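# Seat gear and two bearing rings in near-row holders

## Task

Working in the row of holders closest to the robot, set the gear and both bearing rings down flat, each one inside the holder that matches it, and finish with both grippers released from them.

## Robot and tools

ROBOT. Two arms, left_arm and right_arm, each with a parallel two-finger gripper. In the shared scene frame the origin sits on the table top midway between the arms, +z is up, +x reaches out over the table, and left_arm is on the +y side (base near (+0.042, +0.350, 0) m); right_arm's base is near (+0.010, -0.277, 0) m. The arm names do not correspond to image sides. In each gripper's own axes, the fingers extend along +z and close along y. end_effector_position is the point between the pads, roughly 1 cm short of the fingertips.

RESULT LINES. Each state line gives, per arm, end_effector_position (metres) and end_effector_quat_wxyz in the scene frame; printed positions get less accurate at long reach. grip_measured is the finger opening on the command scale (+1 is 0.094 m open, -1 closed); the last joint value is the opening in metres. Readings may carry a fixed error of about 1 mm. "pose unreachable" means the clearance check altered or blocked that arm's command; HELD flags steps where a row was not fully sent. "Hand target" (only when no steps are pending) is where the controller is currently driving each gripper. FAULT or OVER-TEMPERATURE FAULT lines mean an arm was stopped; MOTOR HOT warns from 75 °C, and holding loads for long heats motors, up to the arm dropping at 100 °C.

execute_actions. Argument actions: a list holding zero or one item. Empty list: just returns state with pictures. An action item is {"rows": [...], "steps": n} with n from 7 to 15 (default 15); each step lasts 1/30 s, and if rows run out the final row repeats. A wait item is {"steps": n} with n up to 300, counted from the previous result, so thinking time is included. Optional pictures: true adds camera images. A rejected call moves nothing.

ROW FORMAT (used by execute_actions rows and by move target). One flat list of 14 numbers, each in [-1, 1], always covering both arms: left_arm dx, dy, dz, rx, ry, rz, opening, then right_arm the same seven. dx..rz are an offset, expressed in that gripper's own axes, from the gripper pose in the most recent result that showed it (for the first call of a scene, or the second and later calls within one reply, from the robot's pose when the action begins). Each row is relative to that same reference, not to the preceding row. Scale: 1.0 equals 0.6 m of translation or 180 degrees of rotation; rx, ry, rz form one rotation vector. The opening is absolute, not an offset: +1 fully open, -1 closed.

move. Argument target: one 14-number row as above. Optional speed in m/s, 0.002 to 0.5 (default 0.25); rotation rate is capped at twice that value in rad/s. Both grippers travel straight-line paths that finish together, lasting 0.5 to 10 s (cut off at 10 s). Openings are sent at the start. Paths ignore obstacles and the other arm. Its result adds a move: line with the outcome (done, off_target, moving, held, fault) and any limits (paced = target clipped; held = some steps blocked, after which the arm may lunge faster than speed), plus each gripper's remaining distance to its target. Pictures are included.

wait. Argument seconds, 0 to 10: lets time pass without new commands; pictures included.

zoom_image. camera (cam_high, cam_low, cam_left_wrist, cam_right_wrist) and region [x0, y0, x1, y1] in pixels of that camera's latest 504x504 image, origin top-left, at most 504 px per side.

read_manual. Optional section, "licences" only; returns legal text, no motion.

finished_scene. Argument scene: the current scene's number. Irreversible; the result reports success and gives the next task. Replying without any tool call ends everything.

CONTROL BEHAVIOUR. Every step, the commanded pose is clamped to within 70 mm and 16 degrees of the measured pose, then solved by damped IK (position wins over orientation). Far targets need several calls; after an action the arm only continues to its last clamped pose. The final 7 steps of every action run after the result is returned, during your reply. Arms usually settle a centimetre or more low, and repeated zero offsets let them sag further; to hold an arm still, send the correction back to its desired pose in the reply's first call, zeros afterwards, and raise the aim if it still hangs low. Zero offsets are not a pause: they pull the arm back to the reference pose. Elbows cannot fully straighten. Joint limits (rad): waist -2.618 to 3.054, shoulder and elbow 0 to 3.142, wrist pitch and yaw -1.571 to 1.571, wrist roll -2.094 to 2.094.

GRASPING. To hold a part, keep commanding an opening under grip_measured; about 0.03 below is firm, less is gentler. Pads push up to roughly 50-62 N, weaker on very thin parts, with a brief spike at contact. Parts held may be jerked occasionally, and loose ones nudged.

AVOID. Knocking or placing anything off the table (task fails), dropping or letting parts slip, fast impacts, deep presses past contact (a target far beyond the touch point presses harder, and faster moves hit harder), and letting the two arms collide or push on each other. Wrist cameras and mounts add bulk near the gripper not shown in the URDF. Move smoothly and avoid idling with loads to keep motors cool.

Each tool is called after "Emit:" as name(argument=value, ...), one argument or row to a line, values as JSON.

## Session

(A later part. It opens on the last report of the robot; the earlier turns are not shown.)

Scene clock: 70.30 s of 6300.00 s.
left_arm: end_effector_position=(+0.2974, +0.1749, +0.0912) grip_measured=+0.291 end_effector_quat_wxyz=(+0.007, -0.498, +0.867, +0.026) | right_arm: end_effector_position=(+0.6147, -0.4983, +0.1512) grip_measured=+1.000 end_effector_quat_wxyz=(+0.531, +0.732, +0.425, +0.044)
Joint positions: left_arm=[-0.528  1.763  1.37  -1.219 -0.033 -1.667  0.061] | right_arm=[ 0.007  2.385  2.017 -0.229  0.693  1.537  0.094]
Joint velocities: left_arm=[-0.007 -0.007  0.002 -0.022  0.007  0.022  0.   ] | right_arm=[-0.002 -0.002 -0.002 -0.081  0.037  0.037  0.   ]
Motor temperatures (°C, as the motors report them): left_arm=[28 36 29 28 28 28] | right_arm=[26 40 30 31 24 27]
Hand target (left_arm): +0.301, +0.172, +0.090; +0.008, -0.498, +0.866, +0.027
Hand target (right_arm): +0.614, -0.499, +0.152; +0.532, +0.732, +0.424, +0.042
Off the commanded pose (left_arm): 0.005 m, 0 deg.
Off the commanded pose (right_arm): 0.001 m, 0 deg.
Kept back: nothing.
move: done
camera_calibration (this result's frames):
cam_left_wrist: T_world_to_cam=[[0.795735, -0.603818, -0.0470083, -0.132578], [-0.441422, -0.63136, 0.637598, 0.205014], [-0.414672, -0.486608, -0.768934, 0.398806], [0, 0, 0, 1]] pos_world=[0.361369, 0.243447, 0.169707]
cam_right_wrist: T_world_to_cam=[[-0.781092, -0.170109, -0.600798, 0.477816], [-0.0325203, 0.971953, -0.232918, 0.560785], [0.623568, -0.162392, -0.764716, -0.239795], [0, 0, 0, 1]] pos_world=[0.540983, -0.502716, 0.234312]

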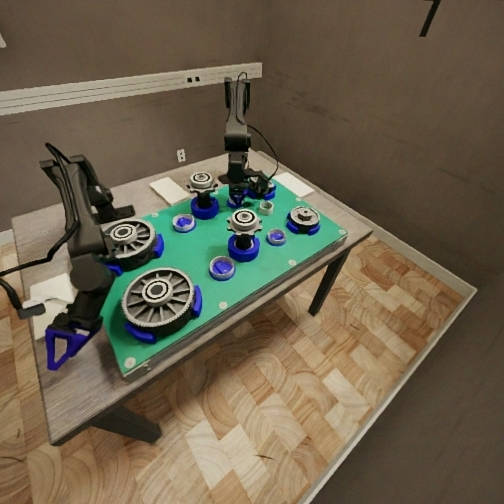

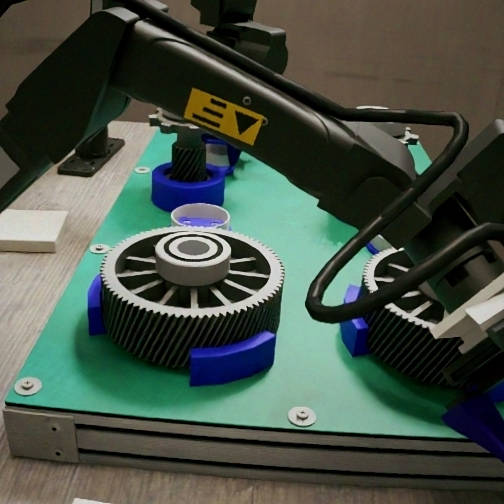

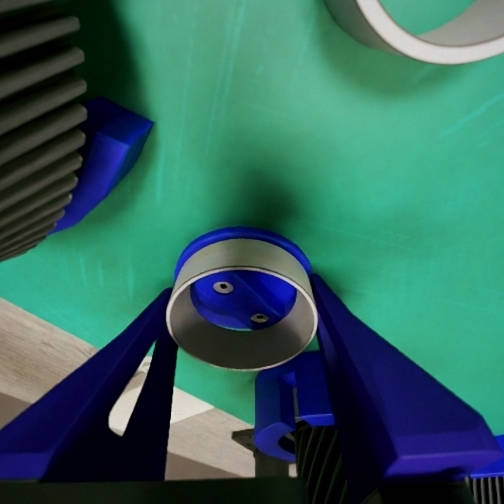

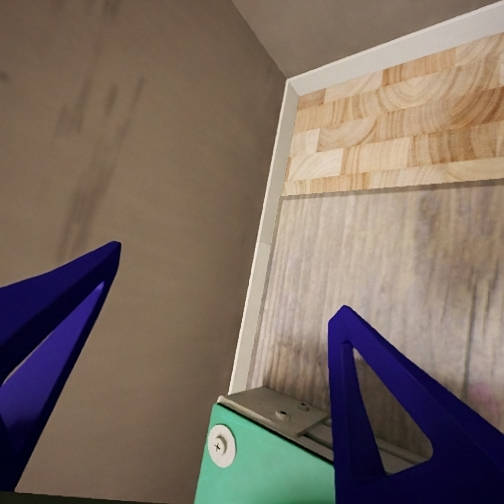

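Emit:
move(
  target=[0,0,0,0,0,0,0.8,0,0,0,0,0,0,1],
)

Emit:
move(
  target=[0,0,-0.15,0,0,0,1,0,0,0,0,0,0,1],
  speed=0.15,
)

Emit:
move(
  target=[-0.24,-0.02,-0.08,0,0,0.2,1,0,0,0,0,0,0,1],
)

Scene clock: 71.33 s of 6300.00 s.
left_arm: end_effector_position=(+0.2971, +0.1745, +0.0911) grip_measured=+0.798 end_effector_quat_wxyz=(+0.005, -0.498, +0.867, +0.025) | right_arm: end_effector_position=(+0.6154, -0.4976, +0.1509) grip_measured=+1.000 end_effector_quat_wxyz=(+0.530, +0.731, +0.427, +0.047)
Joint positions: left_arm=[-0.528  1.763  1.37  -1.219 -0.031 -1.667  0.084] | right_arm=[ 0.007  2.385  2.017 -0.229  0.687  1.537  0.094]
Joint velocities: left_arm=[-0.007 -0.012 -0.012 -0.066  0.007  0.022  0.001] | right_arm=[-0.017  0.007 -0.007  0.007  0.037 -0.051  0.   ]
Motor temperatures (°C, as the motors report them): left_arm=[28 36 29 28 28 28] | right_arm=[26 40 30 31 24 27]
Hand target (left_arm): +0.297, +0.175, +0.091; +0.007, -0.498, +0.867, +0.026
Hand target (right_arm): +0.615, -0.498, +0.151; +0.531, +0.732, +0.425, +0.044
Off the commanded pose (left_arm): 0.000 m, 0 deg.
Off the commanded pose (right_arm): 0.001 m, 0 deg.
Kept back: nothing.
move: done
camera_calibration (this result's frames):
cam_left_wrist: T_world_to_cam=[[0.795729, -0.603832, -0.0469394, -0.132593], [-0.440357, -0.630026, 0.639651, 0.203921], [-0.415814, -0.488318, -0.767231, 0.398974], [0, 0, 0, 1]] pos_world=[0.361205, 0.243238, 0.169443]
cam_right_wrist: T_world_to_cam=[[-0.779871, -0.172021, -0.601839, 0.476714], [-0.0372931, 0.972557, -0.229656, 0.562756], [0.624828, -0.156658, -0.764885, -0.238313], [0, 0, 0, 1]] pos_world=[0.541667, -0.502642, 0.233864]

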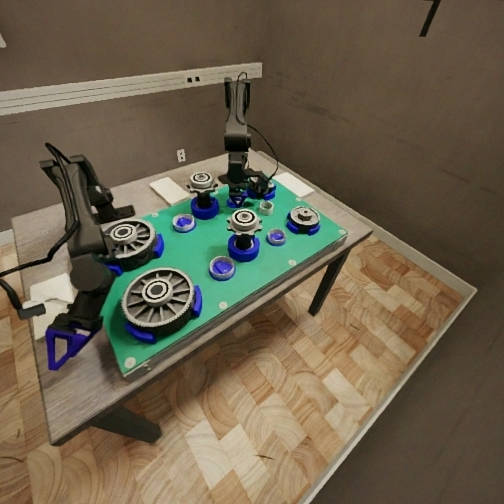

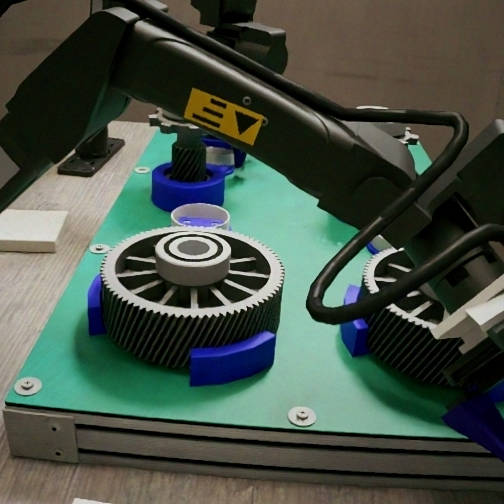

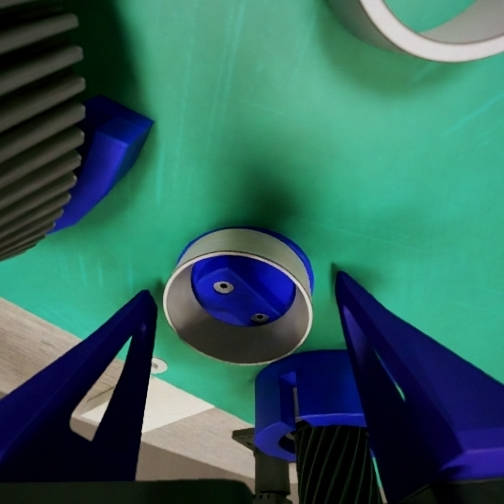

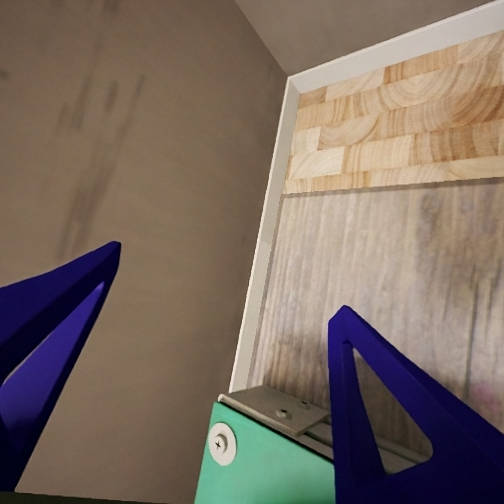

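Scene clock: 72.57 s of 6300.00 s.
left_arm: end_effector_position=(+0.2996, +0.1721, +0.1777) grip_measured=+1.000 end_effector_quat_wxyz=(+0.006, -0.498, +0.867, +0.021) | right_arm: end_effector_position=(+0.6161, -0.4968, +0.1505) grip_measured=+1.000 end_effector_quat_wxyz=(+0.529, +0.731, +0.428, +0.049)
Joint positions: left_arm=[-0.528  1.776  1.73  -1.559 -0.028 -1.667  0.094] | right_arm=[ 0.007  2.385  2.017 -0.229  0.68   1.537  0.094]
Joint velocities: left_arm=[-0.007 -0.032 -0.012 -0.037  0.125 -0.066  0.   ] | right_arm=[-0.007 -0.007 -0.017 -0.022  0.095 -0.007  0.   ]
Motor temperatures (°C, as the motors report them): left_arm=[28 36 29 28 28 28] | right_arm=[26 40 30 31 24 27]
Hand target (left_arm): +0.298, +0.172, +0.181; +0.006, -0.498, +0.867, +0.025
Hand target (right_arm): +0.615, -0.498, +0.151; +0.530, +0.732, +0.427, +0.047
Off the commanded pose (left_arm): 0.004 m, 0 deg.
Off the commanded pose (right_arm): 0.001 m, 0 deg.
Kept back: nothing.
move: done
camera_calibration (this result's frames):
cam_left_wrist: T_world_to_cam=[[0.795988, -0.604039, -0.0392407, -0.133385], [-0.443114, -0.625636, 0.642051, 0.147763], [-0.412374, -0.493677, -0.765657, 0.464808], [0, 0, 0, 1]] pos_world=[0.363323, 0.241341, 0.255778]
cam_right_wrist: T_world_to_cam=[[-0.778501, -0.173672, -0.603137, 0.475689], [-0.0418456, 0.973179, -0.226212, 0.564577], [0.626247, -0.150868, -0.764888, -0.236931], [0, 0, 0, 1]] pos_world=[0.542327, -0.502566, 0.233394]

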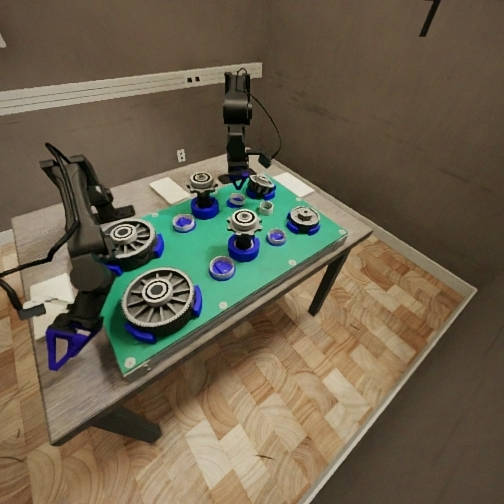

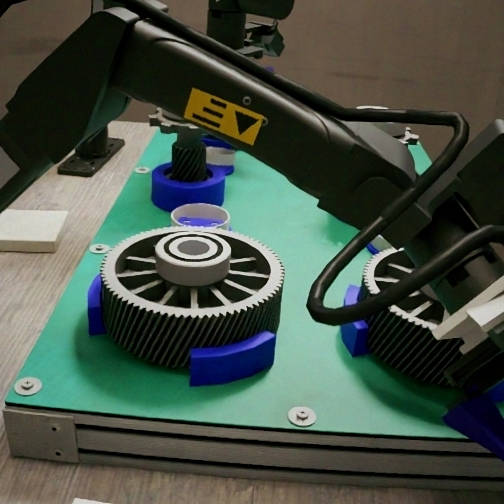

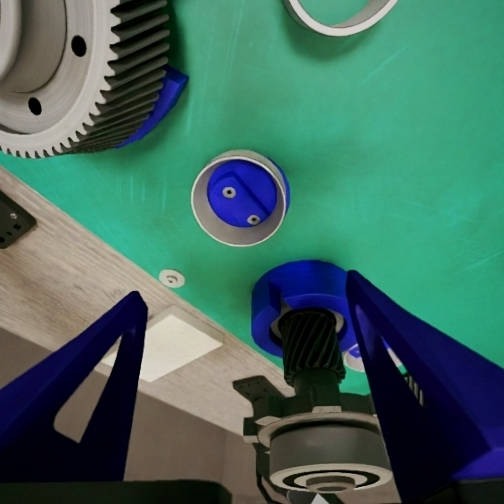

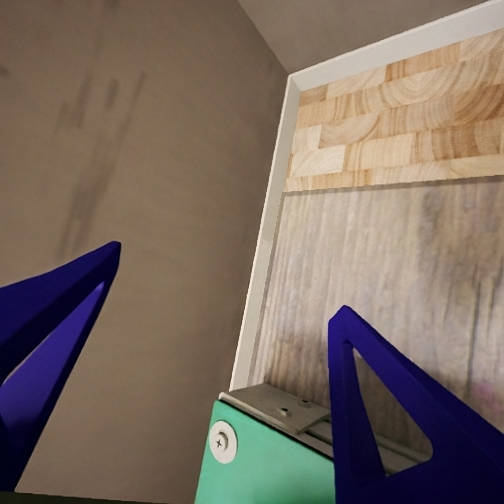

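Scene clock: 74.47 s of 6300.00 s.
left_arm: end_effector_position=(+0.3779, +0.2852, +0.2234) grip_measured=+1.000 end_effector_quat_wxyz=(+0.067, -0.211, +0.975, -0.016) | right_arm: end_effector_position=(+0.6168, -0.4961, +0.1501) grip_measured=+1.000 end_effector_quat_wxyz=(+0.527, +0.731, +0.430, +0.051)
Joint positions: left_arm=[-0.11   1.776  1.911 -1.571 -0.024 -0.63   0.094] | right_arm=[ 0.007  2.385  2.017 -0.229  0.674  1.537  0.094]
Joint velocities: left_arm=[ 0.002 -0.012 -0.007  0.051  0.007  0.11   0.   ] | right_arm=[-0.007 -0.002 -0.007 -0.051 -0.007  0.007  0.   ]
Motor temperatures (°C, as the motors report them): left_arm=[28 36 30 28 28 28] | right_arm=[26 40 30 32 24 27]
Hand target (left_arm): +0.380, +0.288, +0.227; +0.070, -0.206, +0.976, -0.012
Hand target (right_arm): +0.616, -0.497, +0.150; +0.529, +0.731, +0.428, +0.049
Off the commanded pose (left_arm): 0.009 m, 9 deg.
Off the commanded pose (right_arm): 0.001 m, 0 deg.
joint sent to its limit (left arm) — the command would take joint 4 (wrist pitch) past its lower limit, so that joint was sent only as far as its limit.
Kept back: nothing.
move: off_target (left_arm)
camera_calibration (this result's frames):
cam_left_wrist: T_world_to_cam=[[0.296585, -0.954172, 0.0399012, 0.145285], [-0.797625, -0.224516, 0.55981, 0.261856], [-0.525197, -0.197857, -0.82766, 0.56006], [0, 0, 0, 1]] pos_world=[0.459915, 0.30823, 0.311152]
cam_right_wrist: T_world_to_cam=[[-0.777261, -0.175562, -0.604188, 0.474588], [-0.0466283, 0.973714, -0.222952, 0.566529], [0.627448, -0.14512, -0.765016, -0.235423], [0, 0, 0, 1]] pos_world=[0.543011, -0.502482, 0.232947]

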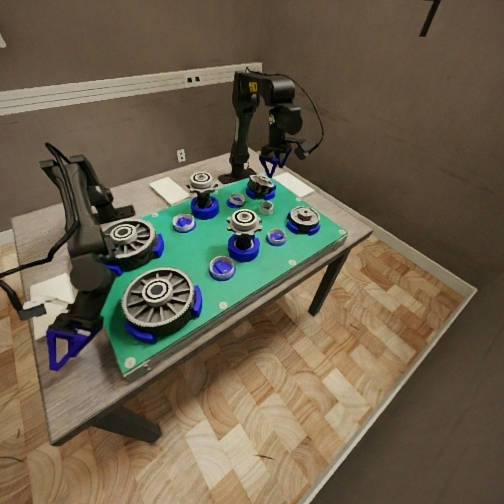

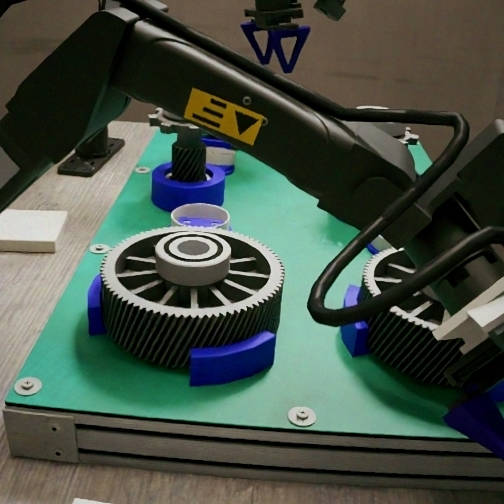

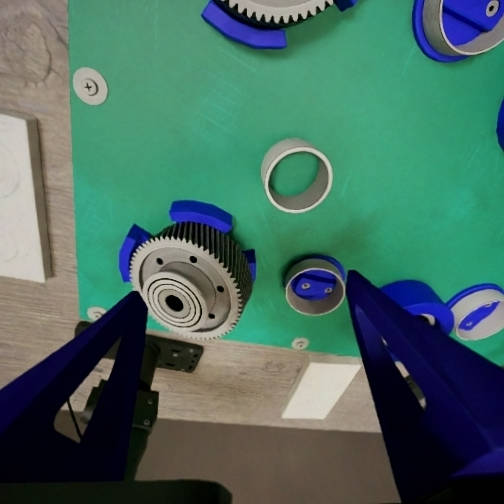

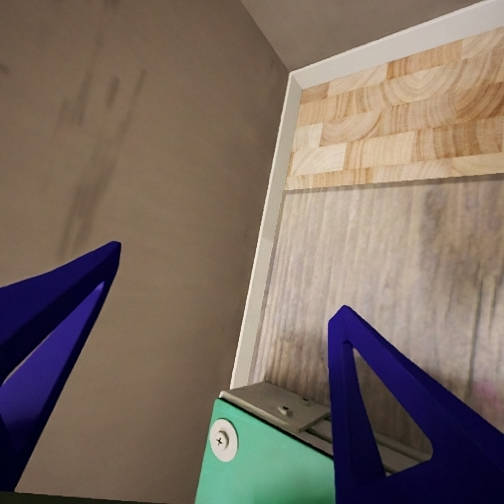

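Emit:
zoom_image(
  camera="cam_left_wrist",
  region=[100, 180, 360, 350],
)

Emit:
zoom_image(
  camera="cam_high",
  region=[215, 165, 325, 250],
)

Emit:
zoom_image(
  camera="cam_low",
  region=[150, 110, 270, 190],
)

Region (100, 180, 360, 350) of cam_left_wrist's 504x504 image, scaled by 1.938, with more detail than that image has; it fills the top 330 rows of this view, and the rest is white.

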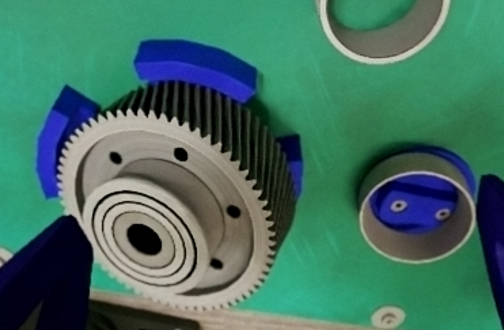

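Region (215, 165, 325, 250) of cam_high's 504x504 image, scaled by 4.582, with more detail than that image has; it fills the top 389 rows of this view, and the rest is white.

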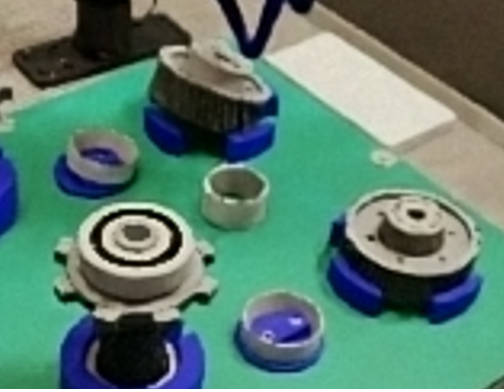

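Region (150, 110, 270, 190) of cam_low's 504x504 image, scaled by 4.200, with more detail than that image has.

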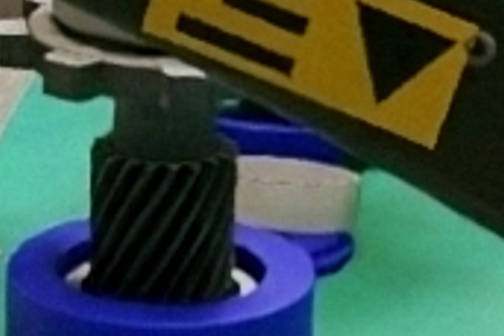

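Emit:
move(
  target=[0.152,-0.035,0.092,-0.01,0.043,0.136,-1,0,0,0,0,0,0,1],
  speed=0.15,
)

Emit:
move(
  target=[0,0,0.065,0,0,0,-1,0,0,0,0,0,0,1],
  speed=0.05,
)

Scene clock: 77.37 s of 6300.00 s.
left_arm: end_effector_position=(+0.3134, +0.2313, +0.1557) grip_measured=-0.995 end_effector_quat_wxyz=(-0.012, -0.008, +1.000, +0.008) | right_arm: end_effector_position=(+0.6175, -0.4954, +0.1497) grip_measured=+1.000 end_effector_quat_wxyz=(+0.526, +0.731, +0.431, +0.054)
Joint positions: left_arm=[-0.323  1.693  1.545 -1.452 -0.004 -0.433  0.   ] | right_arm=[ 0.007  2.385  2.017 -0.229  0.668  1.538  0.094]
Joint velocities: left_arm=[-0.007 -0.012  0.012  0.037  0.022  0.022 -0.   ] | right_arm=[ 0.012 -0.012 -0.002  0.022 -0.022 -0.037  0.   ]
Motor temperatures (°C, as the motors report them): left_arm=[28 35 30 28 28 28] | right_arm=[26 40 30 32 24 27]
Hand target (left_arm): +0.313, +0.228, +0.159; +0.001, +0.002, +1.000, -0.000
Hand target (right_arm): +0.617, -0.496, +0.150; +0.527, +0.731, +0.430, +0.051
Off the commanded pose (left_arm): 0.005 m, 2 deg.
Off the commanded pose (right_arm): 0.001 m, 0 deg.
Kept back: nothing.
move: done
camera_calibration (this result's frames):
cam_left_wrist: T_world_to_cam=[[-0.107437, -0.994055, -0.0176549, 0.260464], [-0.728246, 0.0665948, 0.682072, 0.12805], [-0.676842, 0.0861371, -0.731072, 0.42633], [0, 0, 0, 1]] pos_world=[0.409793, 0.213665, 0.228937]
cam_right_wrist: T_world_to_cam=[[-0.775874, -0.17719, -0.605495, 0.473565], [-0.0511913, 0.974266, -0.219509, 0.568331], [0.628808, -0.139316, -0.764978, -0.234015], [0, 0, 0, 1]] pos_world=[0.543671, -0.502397, 0.232479]

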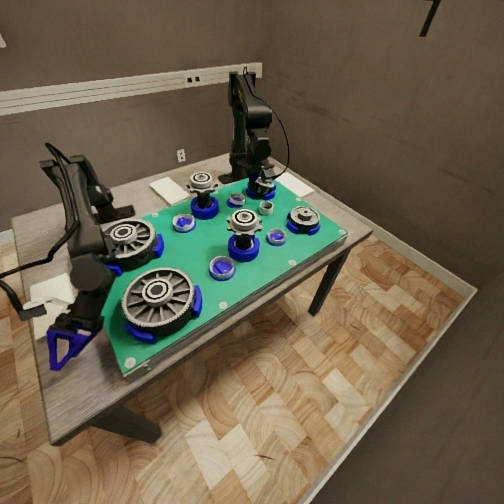

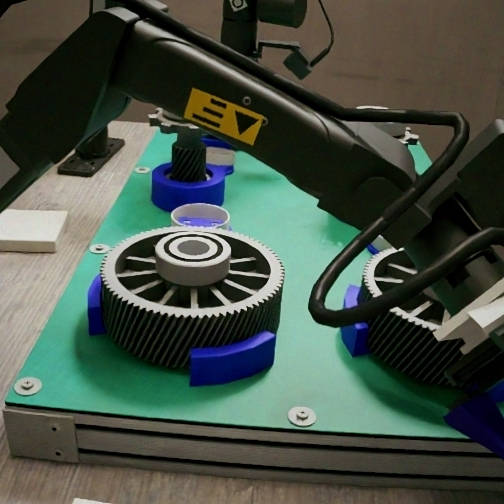

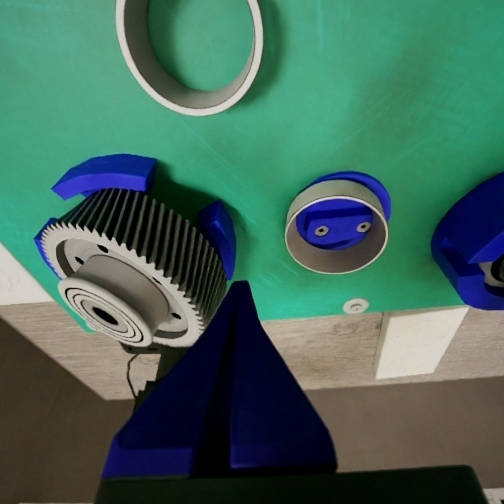

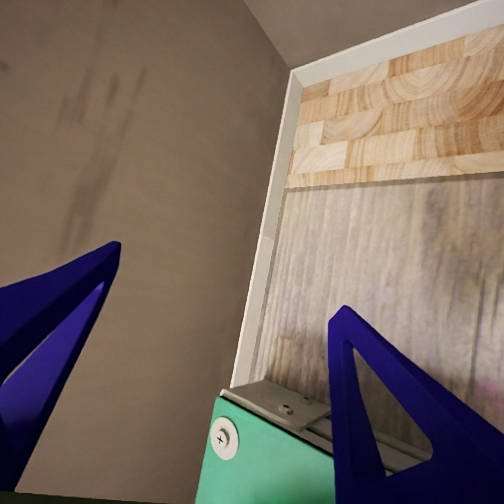

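Scene clock: 78.60 s of 6300.00 s.
left_arm: end_effector_position=(+0.3116, +0.2321, +0.1189) grip_measured=-0.995 end_effector_quat_wxyz=(-0.017, -0.008, +1.000, +0.010) | right_arm: end_effector_position=(+0.6182, -0.4946, +0.1493) grip_measured=+1.000 end_effector_quat_wxyz=(+0.525, +0.731, +0.433, +0.056)
Joint positions: left_arm=[-0.323  1.693  1.399 -1.317 -0.004 -0.433  0.   ] | right_arm=[ 0.007  2.385  2.017 -0.229  0.662  1.538  0.094]
Joint velocities: left_arm=[-0.002 -0.007 -0.002 -0.007  0.081  0.007  0.   ] | right_arm=[ 0.012 -0.002  0.007 -0.007  0.007  0.007  0.   ]
Motor temperatures (°C, as the motors report them): left_arm=[28 35 30 28 28 28] | right_arm=[26 40 30 32 24 27]
Hand target (left_arm): +0.313, +0.231, +0.117; -0.012, -0.008, +1.000, +0.008
Hand target (right_arm): +0.618, -0.495, +0.150; +0.526, +0.731, +0.431, +0.054
Off the commanded pose (left_arm): 0.002 m, 1 deg.
Off the commanded pose (right_arm): 0.001 m, 0 deg.
Kept back: nothing.
move: done
camera_calibration (this result's frames):
cam_left_wrist: T_world_to_cam=[[-0.107633, -0.993968, -0.0210319, 0.260874], [-0.721312, 0.0635144, 0.689692, 0.149406], [-0.684196, 0.0894042, -0.723797, 0.398763], [0, 0, 0, 1]] pos_world=[0.408679, 0.21416, 0.191067]
cam_right_wrist: T_world_to_cam=[[-0.774478, -0.178804, -0.606805, 0.472543], [-0.0557594, 0.974785, -0.216067, 0.570122], [0.630138, -0.133504, -0.76492, -0.232593], [0, 0, 0, 1]] pos_world=[0.54433, -0.502307, 0.232011]

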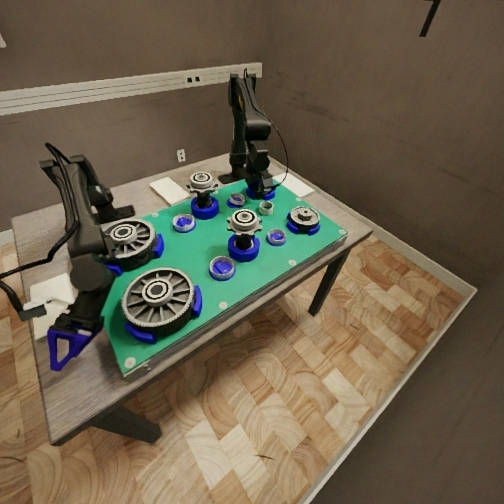

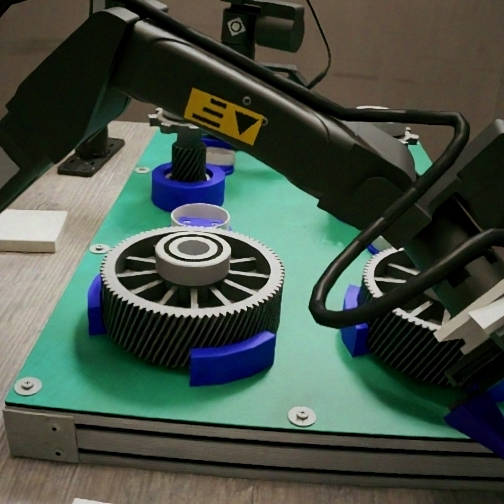

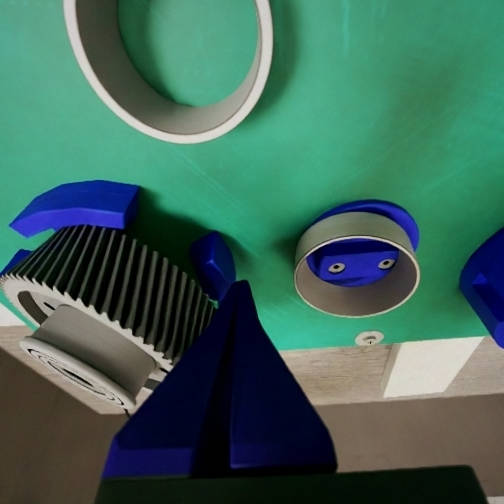

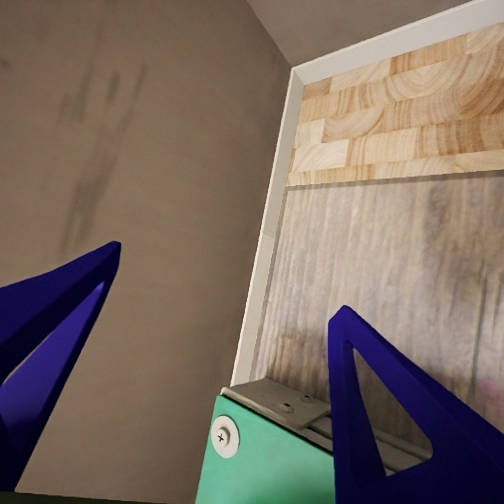

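Emit:
move(
  target=[0.085,-0.025,0,0,0,0,-1,0,0,0,0,0,0,1],
  speed=0.06,
)

Emit:
move(
  target=[0,0,0.045,0,0,0,-1,0,0,0,0,0,0,1],
  speed=0.04,
)

Emit:
move(
  target=[-0.025,-0.03,0,0,0,0,-1,0,0,0,0,0,0,1],
  speed=0.02,
)

Scene clock: 80.17 s of 6300.00 s.
left_arm: end_effector_position=(+0.2656, +0.2174, +0.1185) grip_measured=-0.995 end_effector_quat_wxyz=(-0.020, -0.005, +1.000, +0.013) | right_arm: end_effector_position=(+0.6189, -0.4939, +0.1490) grip_measured=+1.000 end_effector_quat_wxyz=(+0.524, +0.731, +0.434, +0.058)
Joint positions: left_arm=[-0.445  1.571  1.267 -1.315 -0.002 -0.55   0.   ] | right_arm=[ 0.007  2.385  2.017 -0.229  0.656  1.538  0.094]
Joint velocities: left_arm=[-0.002  0.022  0.007 -0.037 -0.007 -0.037 -0.001] | right_arm=[-0.007  0.002 -0.012 -0.066 -0.022 -0.022  0.   ]
Motor temperatures (°C, as the motors report them): left_arm=[28 35 29 28 28 28] | right_arm=[26 41 30 32 24 27]
Hand target (left_arm): +0.262, +0.217, +0.120; -0.016, -0.007, +1.000, +0.010
Hand target (right_arm): +0.618, -0.495, +0.149; +0.525, +0.731, +0.433, +0.056
Off the commanded pose (left_arm): 0.005 m, 1 deg.
Off the commanded pose (right_arm): 0.001 m, 0 deg.
Kept back: nothing.
move: done
camera_calibration (this result's frames):
cam_left_wrist: T_world_to_cam=[[-0.113081, -0.993234, -0.0264469, 0.243214], [-0.717206, 0.0631759, 0.693991, 0.115948], [-0.687625, 0.0974451, -0.719497, 0.366936], [0, 0, 0, 1]] pos_world=[0.362976, 0.198487, 0.189974]
cam_right_wrist: T_world_to_cam=[[-0.77321, -0.180661, -0.607871, 0.471443], [-0.060556, 0.975215, -0.21281, 0.572044], [0.631252, -0.127737, -0.764986, -0.231046], [0, 0, 0, 1]] pos_world=[0.545013, -0.502207, 0.231566]

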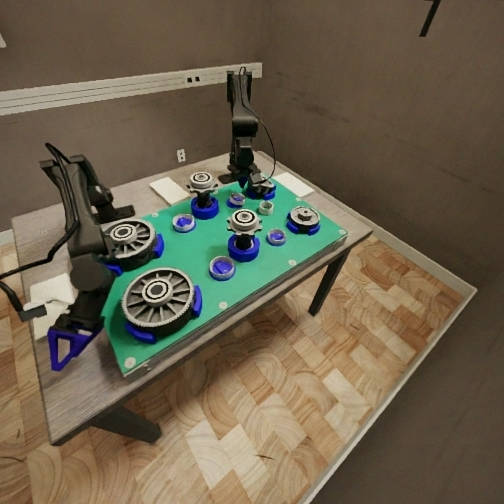

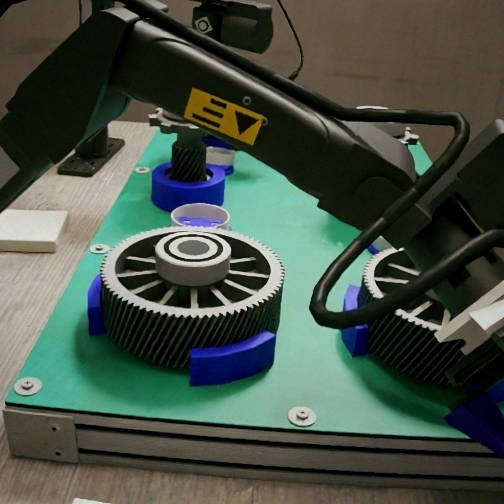

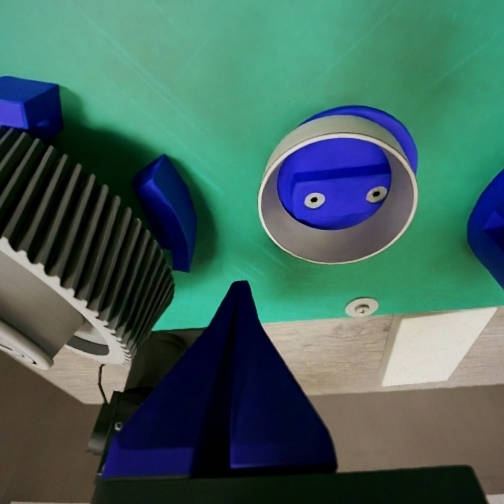

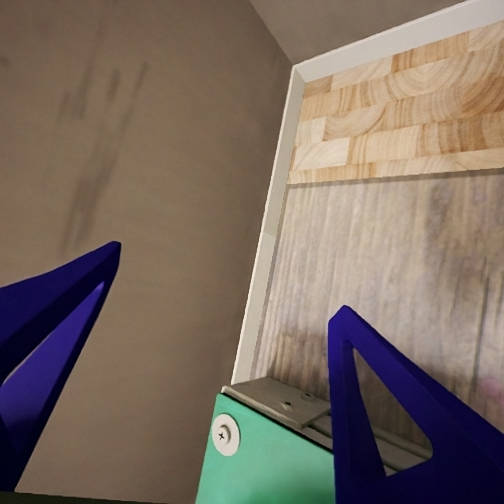

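Scene clock: 81.27 s of 6300.00 s.
left_arm: end_effector_position=(+0.2639, +0.2183, +0.0968) grip_measured=-0.995 end_effector_quat_wxyz=(-0.019, -0.005, +1.000, +0.013) | right_arm: end_effector_position=(+0.6196, -0.4931, +0.1486) grip_measured=+1.000 end_effector_quat_wxyz=(+0.522, +0.731, +0.436, +0.061)
Joint positions: left_arm=[-0.445  1.571  1.181 -1.227 -0.002 -0.551  0.   ] | right_arm=[ 0.007  2.385  2.017 -0.229  0.65   1.539  0.094]
Joint velocities: left_arm=[-0.012  0.017  0.002 -0.037 -0.007  0.007 -0.   ] | right_arm=[-0.027  0.002  0.012 -0.11  -0.022  0.022  0.   ]
Motor temperatures (°C, as the motors report them): left_arm=[28 35 29 28 28 28] | right_arm=[26 41 30 32 24 27]
Hand target (left_arm): +0.264, +0.218, +0.092; -0.020, -0.005, +1.000, +0.013
Hand target (right_arm): +0.619, -0.494, +0.149; +0.523, +0.731, +0.434, +0.058
Off the commanded pose (left_arm): 0.005 m, 0 deg.
Off the commanded pose (right_arm): 0.001 m, 0 deg.
Kept back: nothing.
move: done
camera_calibration (this result's frames):
cam_left_wrist: T_world_to_cam=[[-0.112668, -0.993297, -0.0258308, 0.243288], [-0.718145, 0.0634365, 0.692997, 0.129997], [-0.686713, 0.0966287, -0.720478, 0.350165], [0, 0, 0, 1]] pos_world=[0.36123, 0.199575, 0.168483]
cam_right_wrist: T_world_to_cam=[[-0.771798, -0.182251, -0.60919, 0.470423], [-0.0651335, 0.975665, -0.20937, 0.573816], [0.632523, -0.121912, -0.764887, -0.229598], [0, 0, 0, 1]] pos_world=[0.545673, -0.502108, 0.2311]

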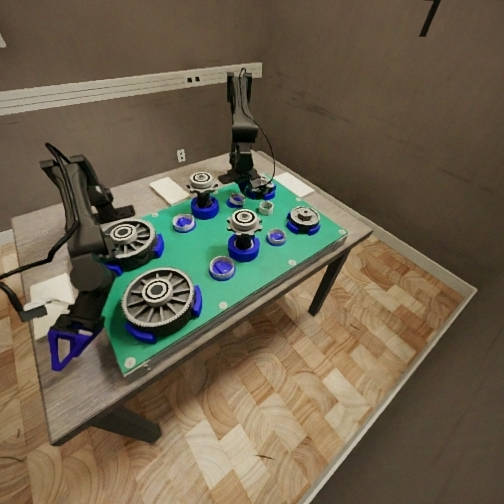

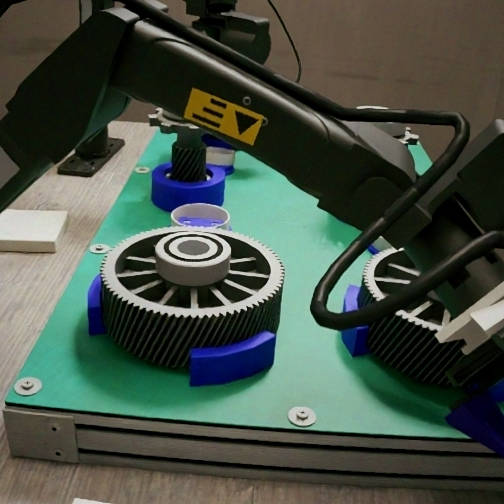

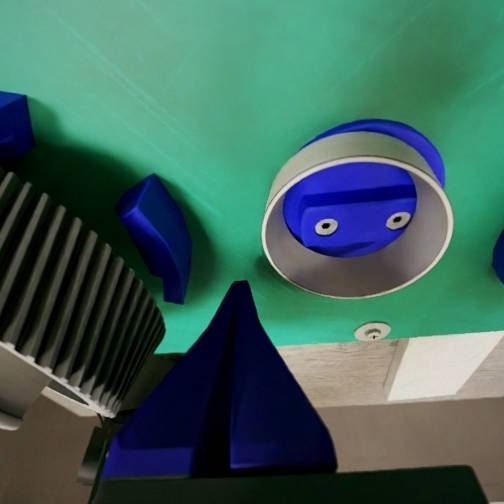

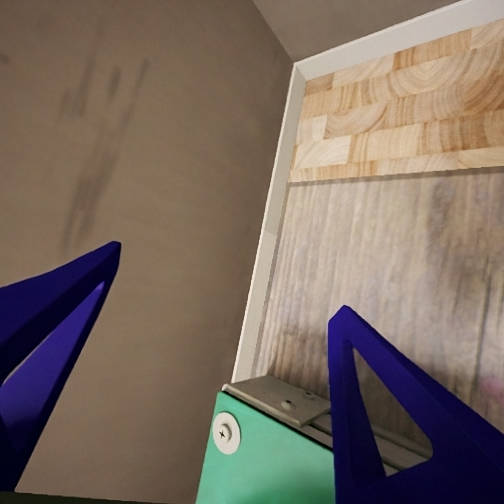

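Scene clock: 82.67 s of 6300.00 s.
left_arm: end_effector_position=(+0.2748, +0.2073, +0.0923) grip_measured=-0.995 end_effector_quat_wxyz=(-0.026, -0.005, +0.999, +0.018) | right_arm: end_effector_position=(+0.6202, -0.4924, +0.1482) grip_measured=+1.000 end_effector_quat_wxyz=(+0.521, +0.730, +0.437, +0.063)
Joint positions: left_arm=[-0.459  1.645  1.239 -1.228 -0.002 -0.565  0.   ] | right_arm=[ 0.007  2.385  2.017 -0.229  0.644  1.539  0.094]
Joint velocities: left_arm=[-0.002  0.002 -0.017  0.095  0.022 -0.022 -0.001] | right_arm=[ 0.007 -0.012 -0.017  0.007  0.037  0.081  0.   ]
Motor temperatures (°C, as the motors report them): left_arm=[28 34 30 28 28 28] | right_arm=[26 41 30 32 24 27]
Hand target (left_arm): +0.279, +0.201, +0.097; -0.019, -0.005, +1.000, +0.013
Hand target (right_arm): +0.620, -0.493, +0.149; +0.522, +0.731, +0.436, +0.061
Off the commanded pose (left_arm): 0.009 m, 1 deg.
Off the commanded pose (right_arm): 0.001 m, 0 deg.
Kept back: nothing.
move: done
camera_calibration (this result's frames):
cam_left_wrist: T_world_to_cam=[[-0.112712, -0.993065, -0.0334391, 0.234118], [-0.708695, 0.0567568, 0.703229, 0.139476], [-0.696454, 0.102961, -0.710177, 0.355878], [0, 0, 0, 1]] pos_world=[0.373086, 0.187937, 0.162481]
cam_right_wrist: T_world_to_cam=[[-0.770459, -0.183713, -0.610445, 0.469474], [-0.0694152, 0.976059, -0.206133, 0.575459], [0.633699, -0.116443, -0.764766, -0.228236], [0, 0, 0, 1]] pos_world=[0.546289, -0.50201, 0.230662]

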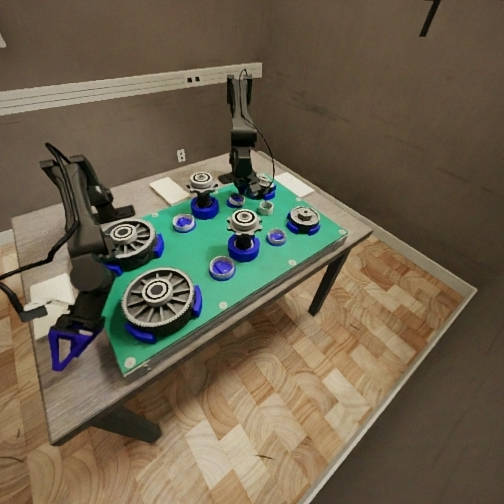

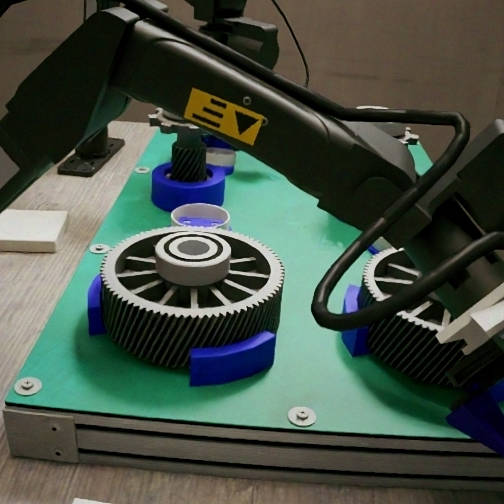

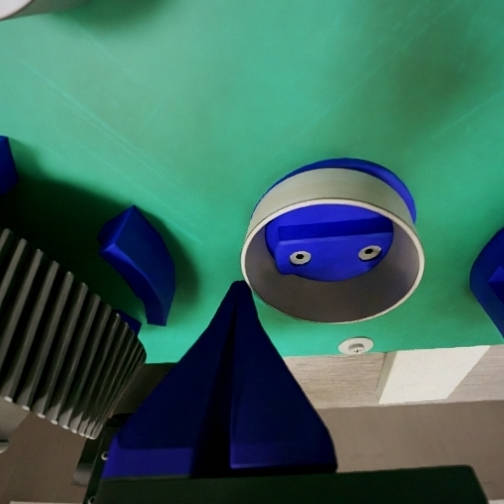

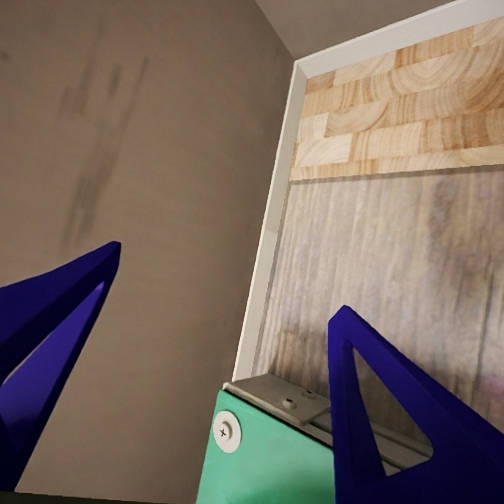

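Emit:
move(
  target=[0.085,0.04,-0.055,0,0,0,-1,0,0,0,0,0,0,1],
  speed=0.05,
)

Emit:
move(
  target=[-0.02,0.06,-0.008,0,0,0,-1,0,0,0,0,0,0,1],
  speed=0.02,
)

Emit:
zoom_image(
  camera="cam_high",
  region=[205, 150, 325, 250],
)

Scene clock: 84.73 s of 6300.00 s.
left_arm: end_effector_position=(+0.2328, +0.2285, +0.1268) grip_measured=-0.995 end_effector_quat_wxyz=(-0.022, -0.005, +1.000, +0.016) | right_arm: end_effector_position=(+0.6209, -0.4916, +0.1479) grip_measured=+1.000 end_effector_quat_wxyz=(+0.520, +0.730, +0.439, +0.065)
Joint positions: left_arm=[-0.477  1.447  1.184 -1.362 -0.002 -0.584  0.   ] | right_arm=[ 0.007  2.385  2.017 -0.229  0.638  1.539  0.094]
Joint velocities: left_arm=[-0.002 -0.002 -0.017 -0.007 -0.007 -0.007  0.   ] | right_arm=[-0.007  0.012  0.012 -0.007 -0.022 -0.007  0.   ]
Motor temperatures (°C, as the motors report them): left_arm=[28 34 30 28 28 28] | right_arm=[26 41 30 32 24 27]
Hand target (left_arm): +0.225, +0.230, +0.127; -0.026, -0.005, +0.999, +0.018
Hand target (right_arm): +0.620, -0.492, +0.148; +0.521, +0.730, +0.437, +0.063
Off the commanded pose (left_arm): 0.008 m, 1 deg.
Off the commanded pose (right_arm): 0.001 m, 0 deg.
Kept back: nothing.
move: done
camera_calibration (this result's frames):
cam_left_wrist: T_world_to_cam=[[-0.112108, -0.993225, -0.0305823, 0.251062], [-0.714339, 0.0591589, 0.697294, 0.0858121], [-0.690761, 0.100018, -0.716132, 0.349048], [0, 0, 0, 1]] pos_world=[0.330554, 0.209373, 0.197806]
cam_right_wrist: T_world_to_cam=[[-0.769032, -0.185277, -0.61177, 0.468457], [-0.0740016, 0.976442, -0.202695, 0.577212], [0.634912, -0.110607, -0.764626, -0.226763], [0, 0, 0, 1]] pos_world=[0.546948, -0.501901, 0.230197]

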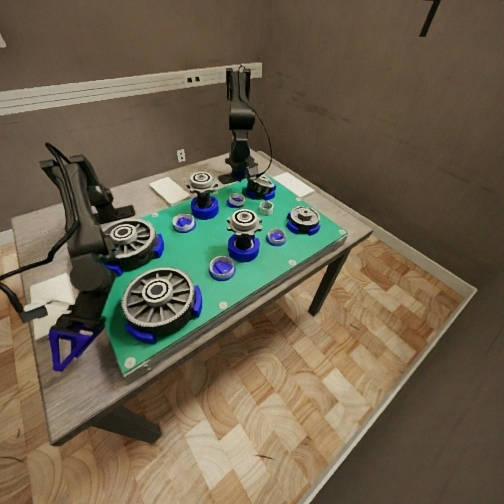

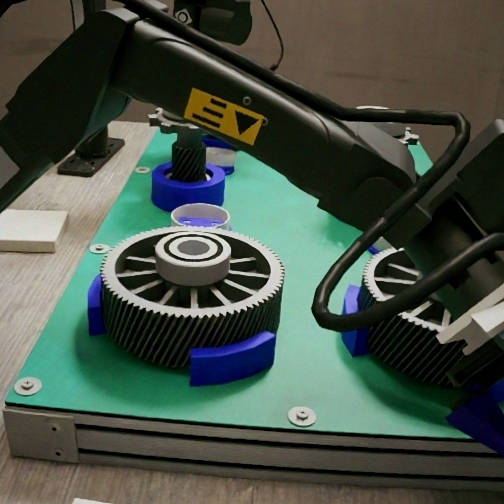

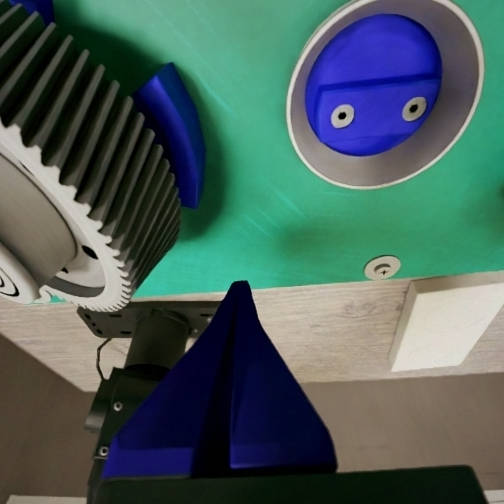

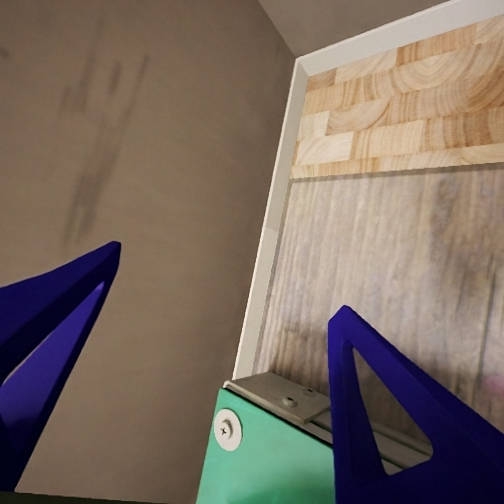

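Scene clock: 86.87 s of 6300.00 s.
left_arm: end_effector_position=(+0.2451, +0.2559, +0.1269) grip_measured=-0.995 end_effector_quat_wxyz=(-0.030, -0.004, +0.999, +0.010) | right_arm: end_effector_position=(+0.6216, -0.4909, +0.1475) grip_measured=+1.000 end_effector_quat_wxyz=(+0.519, +0.730, +0.440, +0.068)
Joint positions: left_arm=[-0.336  1.447  1.184 -1.372  0.008 -0.439  0.   ] | right_arm=[ 0.007  2.385  2.017 -0.229  0.632  1.539  0.094]
Joint velocities: left_arm=[ 0.007 -0.002 -0.032 -0.037  0.037  0.007  0.001] | right_arm=[-0.002 -0.002  0.007  0.081  0.051 -0.066  0.   ]
Motor temperatures (°C, as the motors report them): left_arm=[28 34 29 28 28 28] | right_arm=[26 41 30 32 24 27]
Hand target (left_arm): +0.244, +0.264, +0.131; -0.024, -0.005, +1.000, +0.016
Hand target (right_arm): +0.621, -0.492, +0.148; +0.520, +0.730, +0.439, +0.065
Off the commanded pose (left_arm): 0.010 m, 1 deg.
Off the commanded pose (right_arm): 0.001 m, 0 deg.
Kept back: nothing.
move: done
camera_calibration (this result's frames):
cam_left_wrist: T_world_to_cam=[[-0.115475, -0.993165, -0.0170035, 0.278736], [-0.702321, 0.0695295, 0.708456, 0.0858434], [-0.702432, 0.0937509, -0.70555, 0.358014], [0, 0, 0, 1]] pos_world=[0.343957, 0.237298, 0.19652]
cam_right_wrist: T_world_to_cam=[[-0.76781, -0.186977, -0.612786, 0.467428], [-0.0785133, 0.976718, -0.199646, 0.578975], [0.635848, -0.105178, -0.764614, -0.225265], [0, 0, 0, 1]] pos_world=[0.547587, -0.50179, 0.229782]

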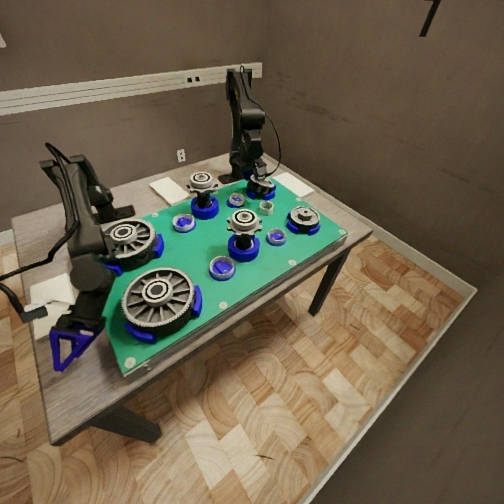

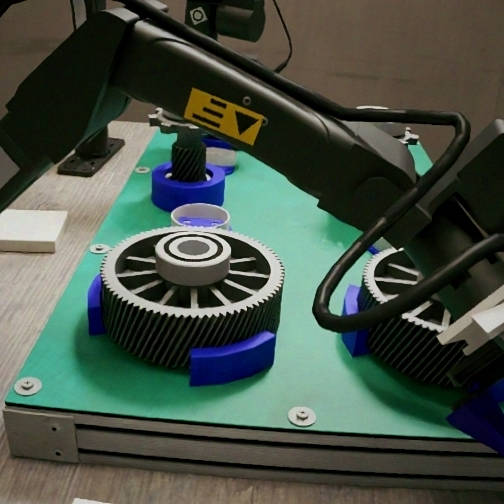

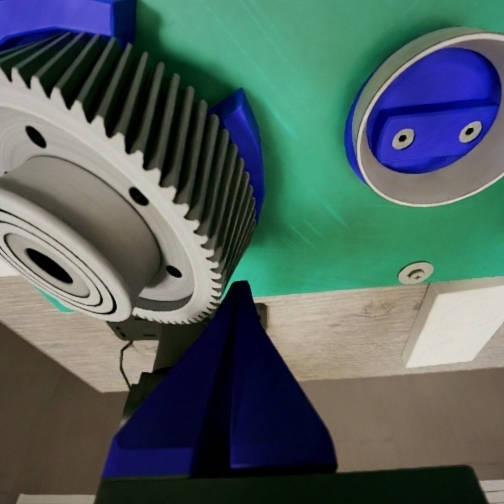

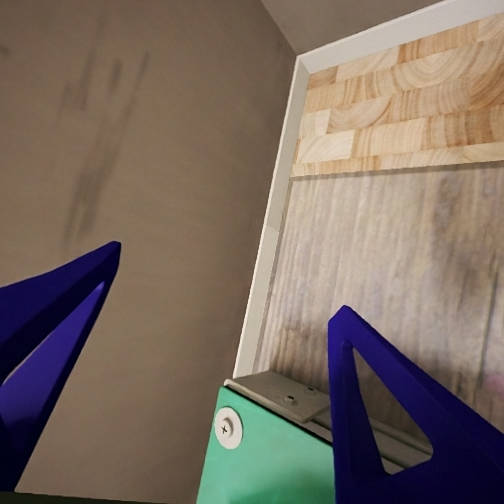

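Region (205, 150, 325, 250) of cam_high's 504x504 image, scaled by 4.200, with more detail than that image has.

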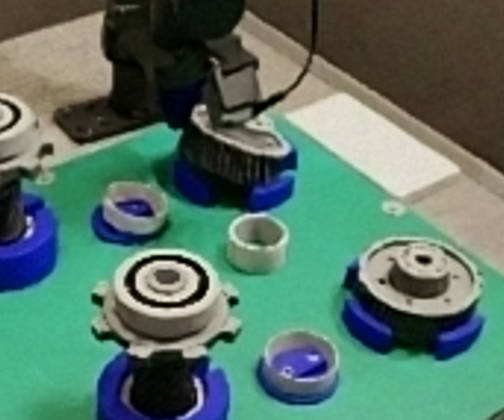

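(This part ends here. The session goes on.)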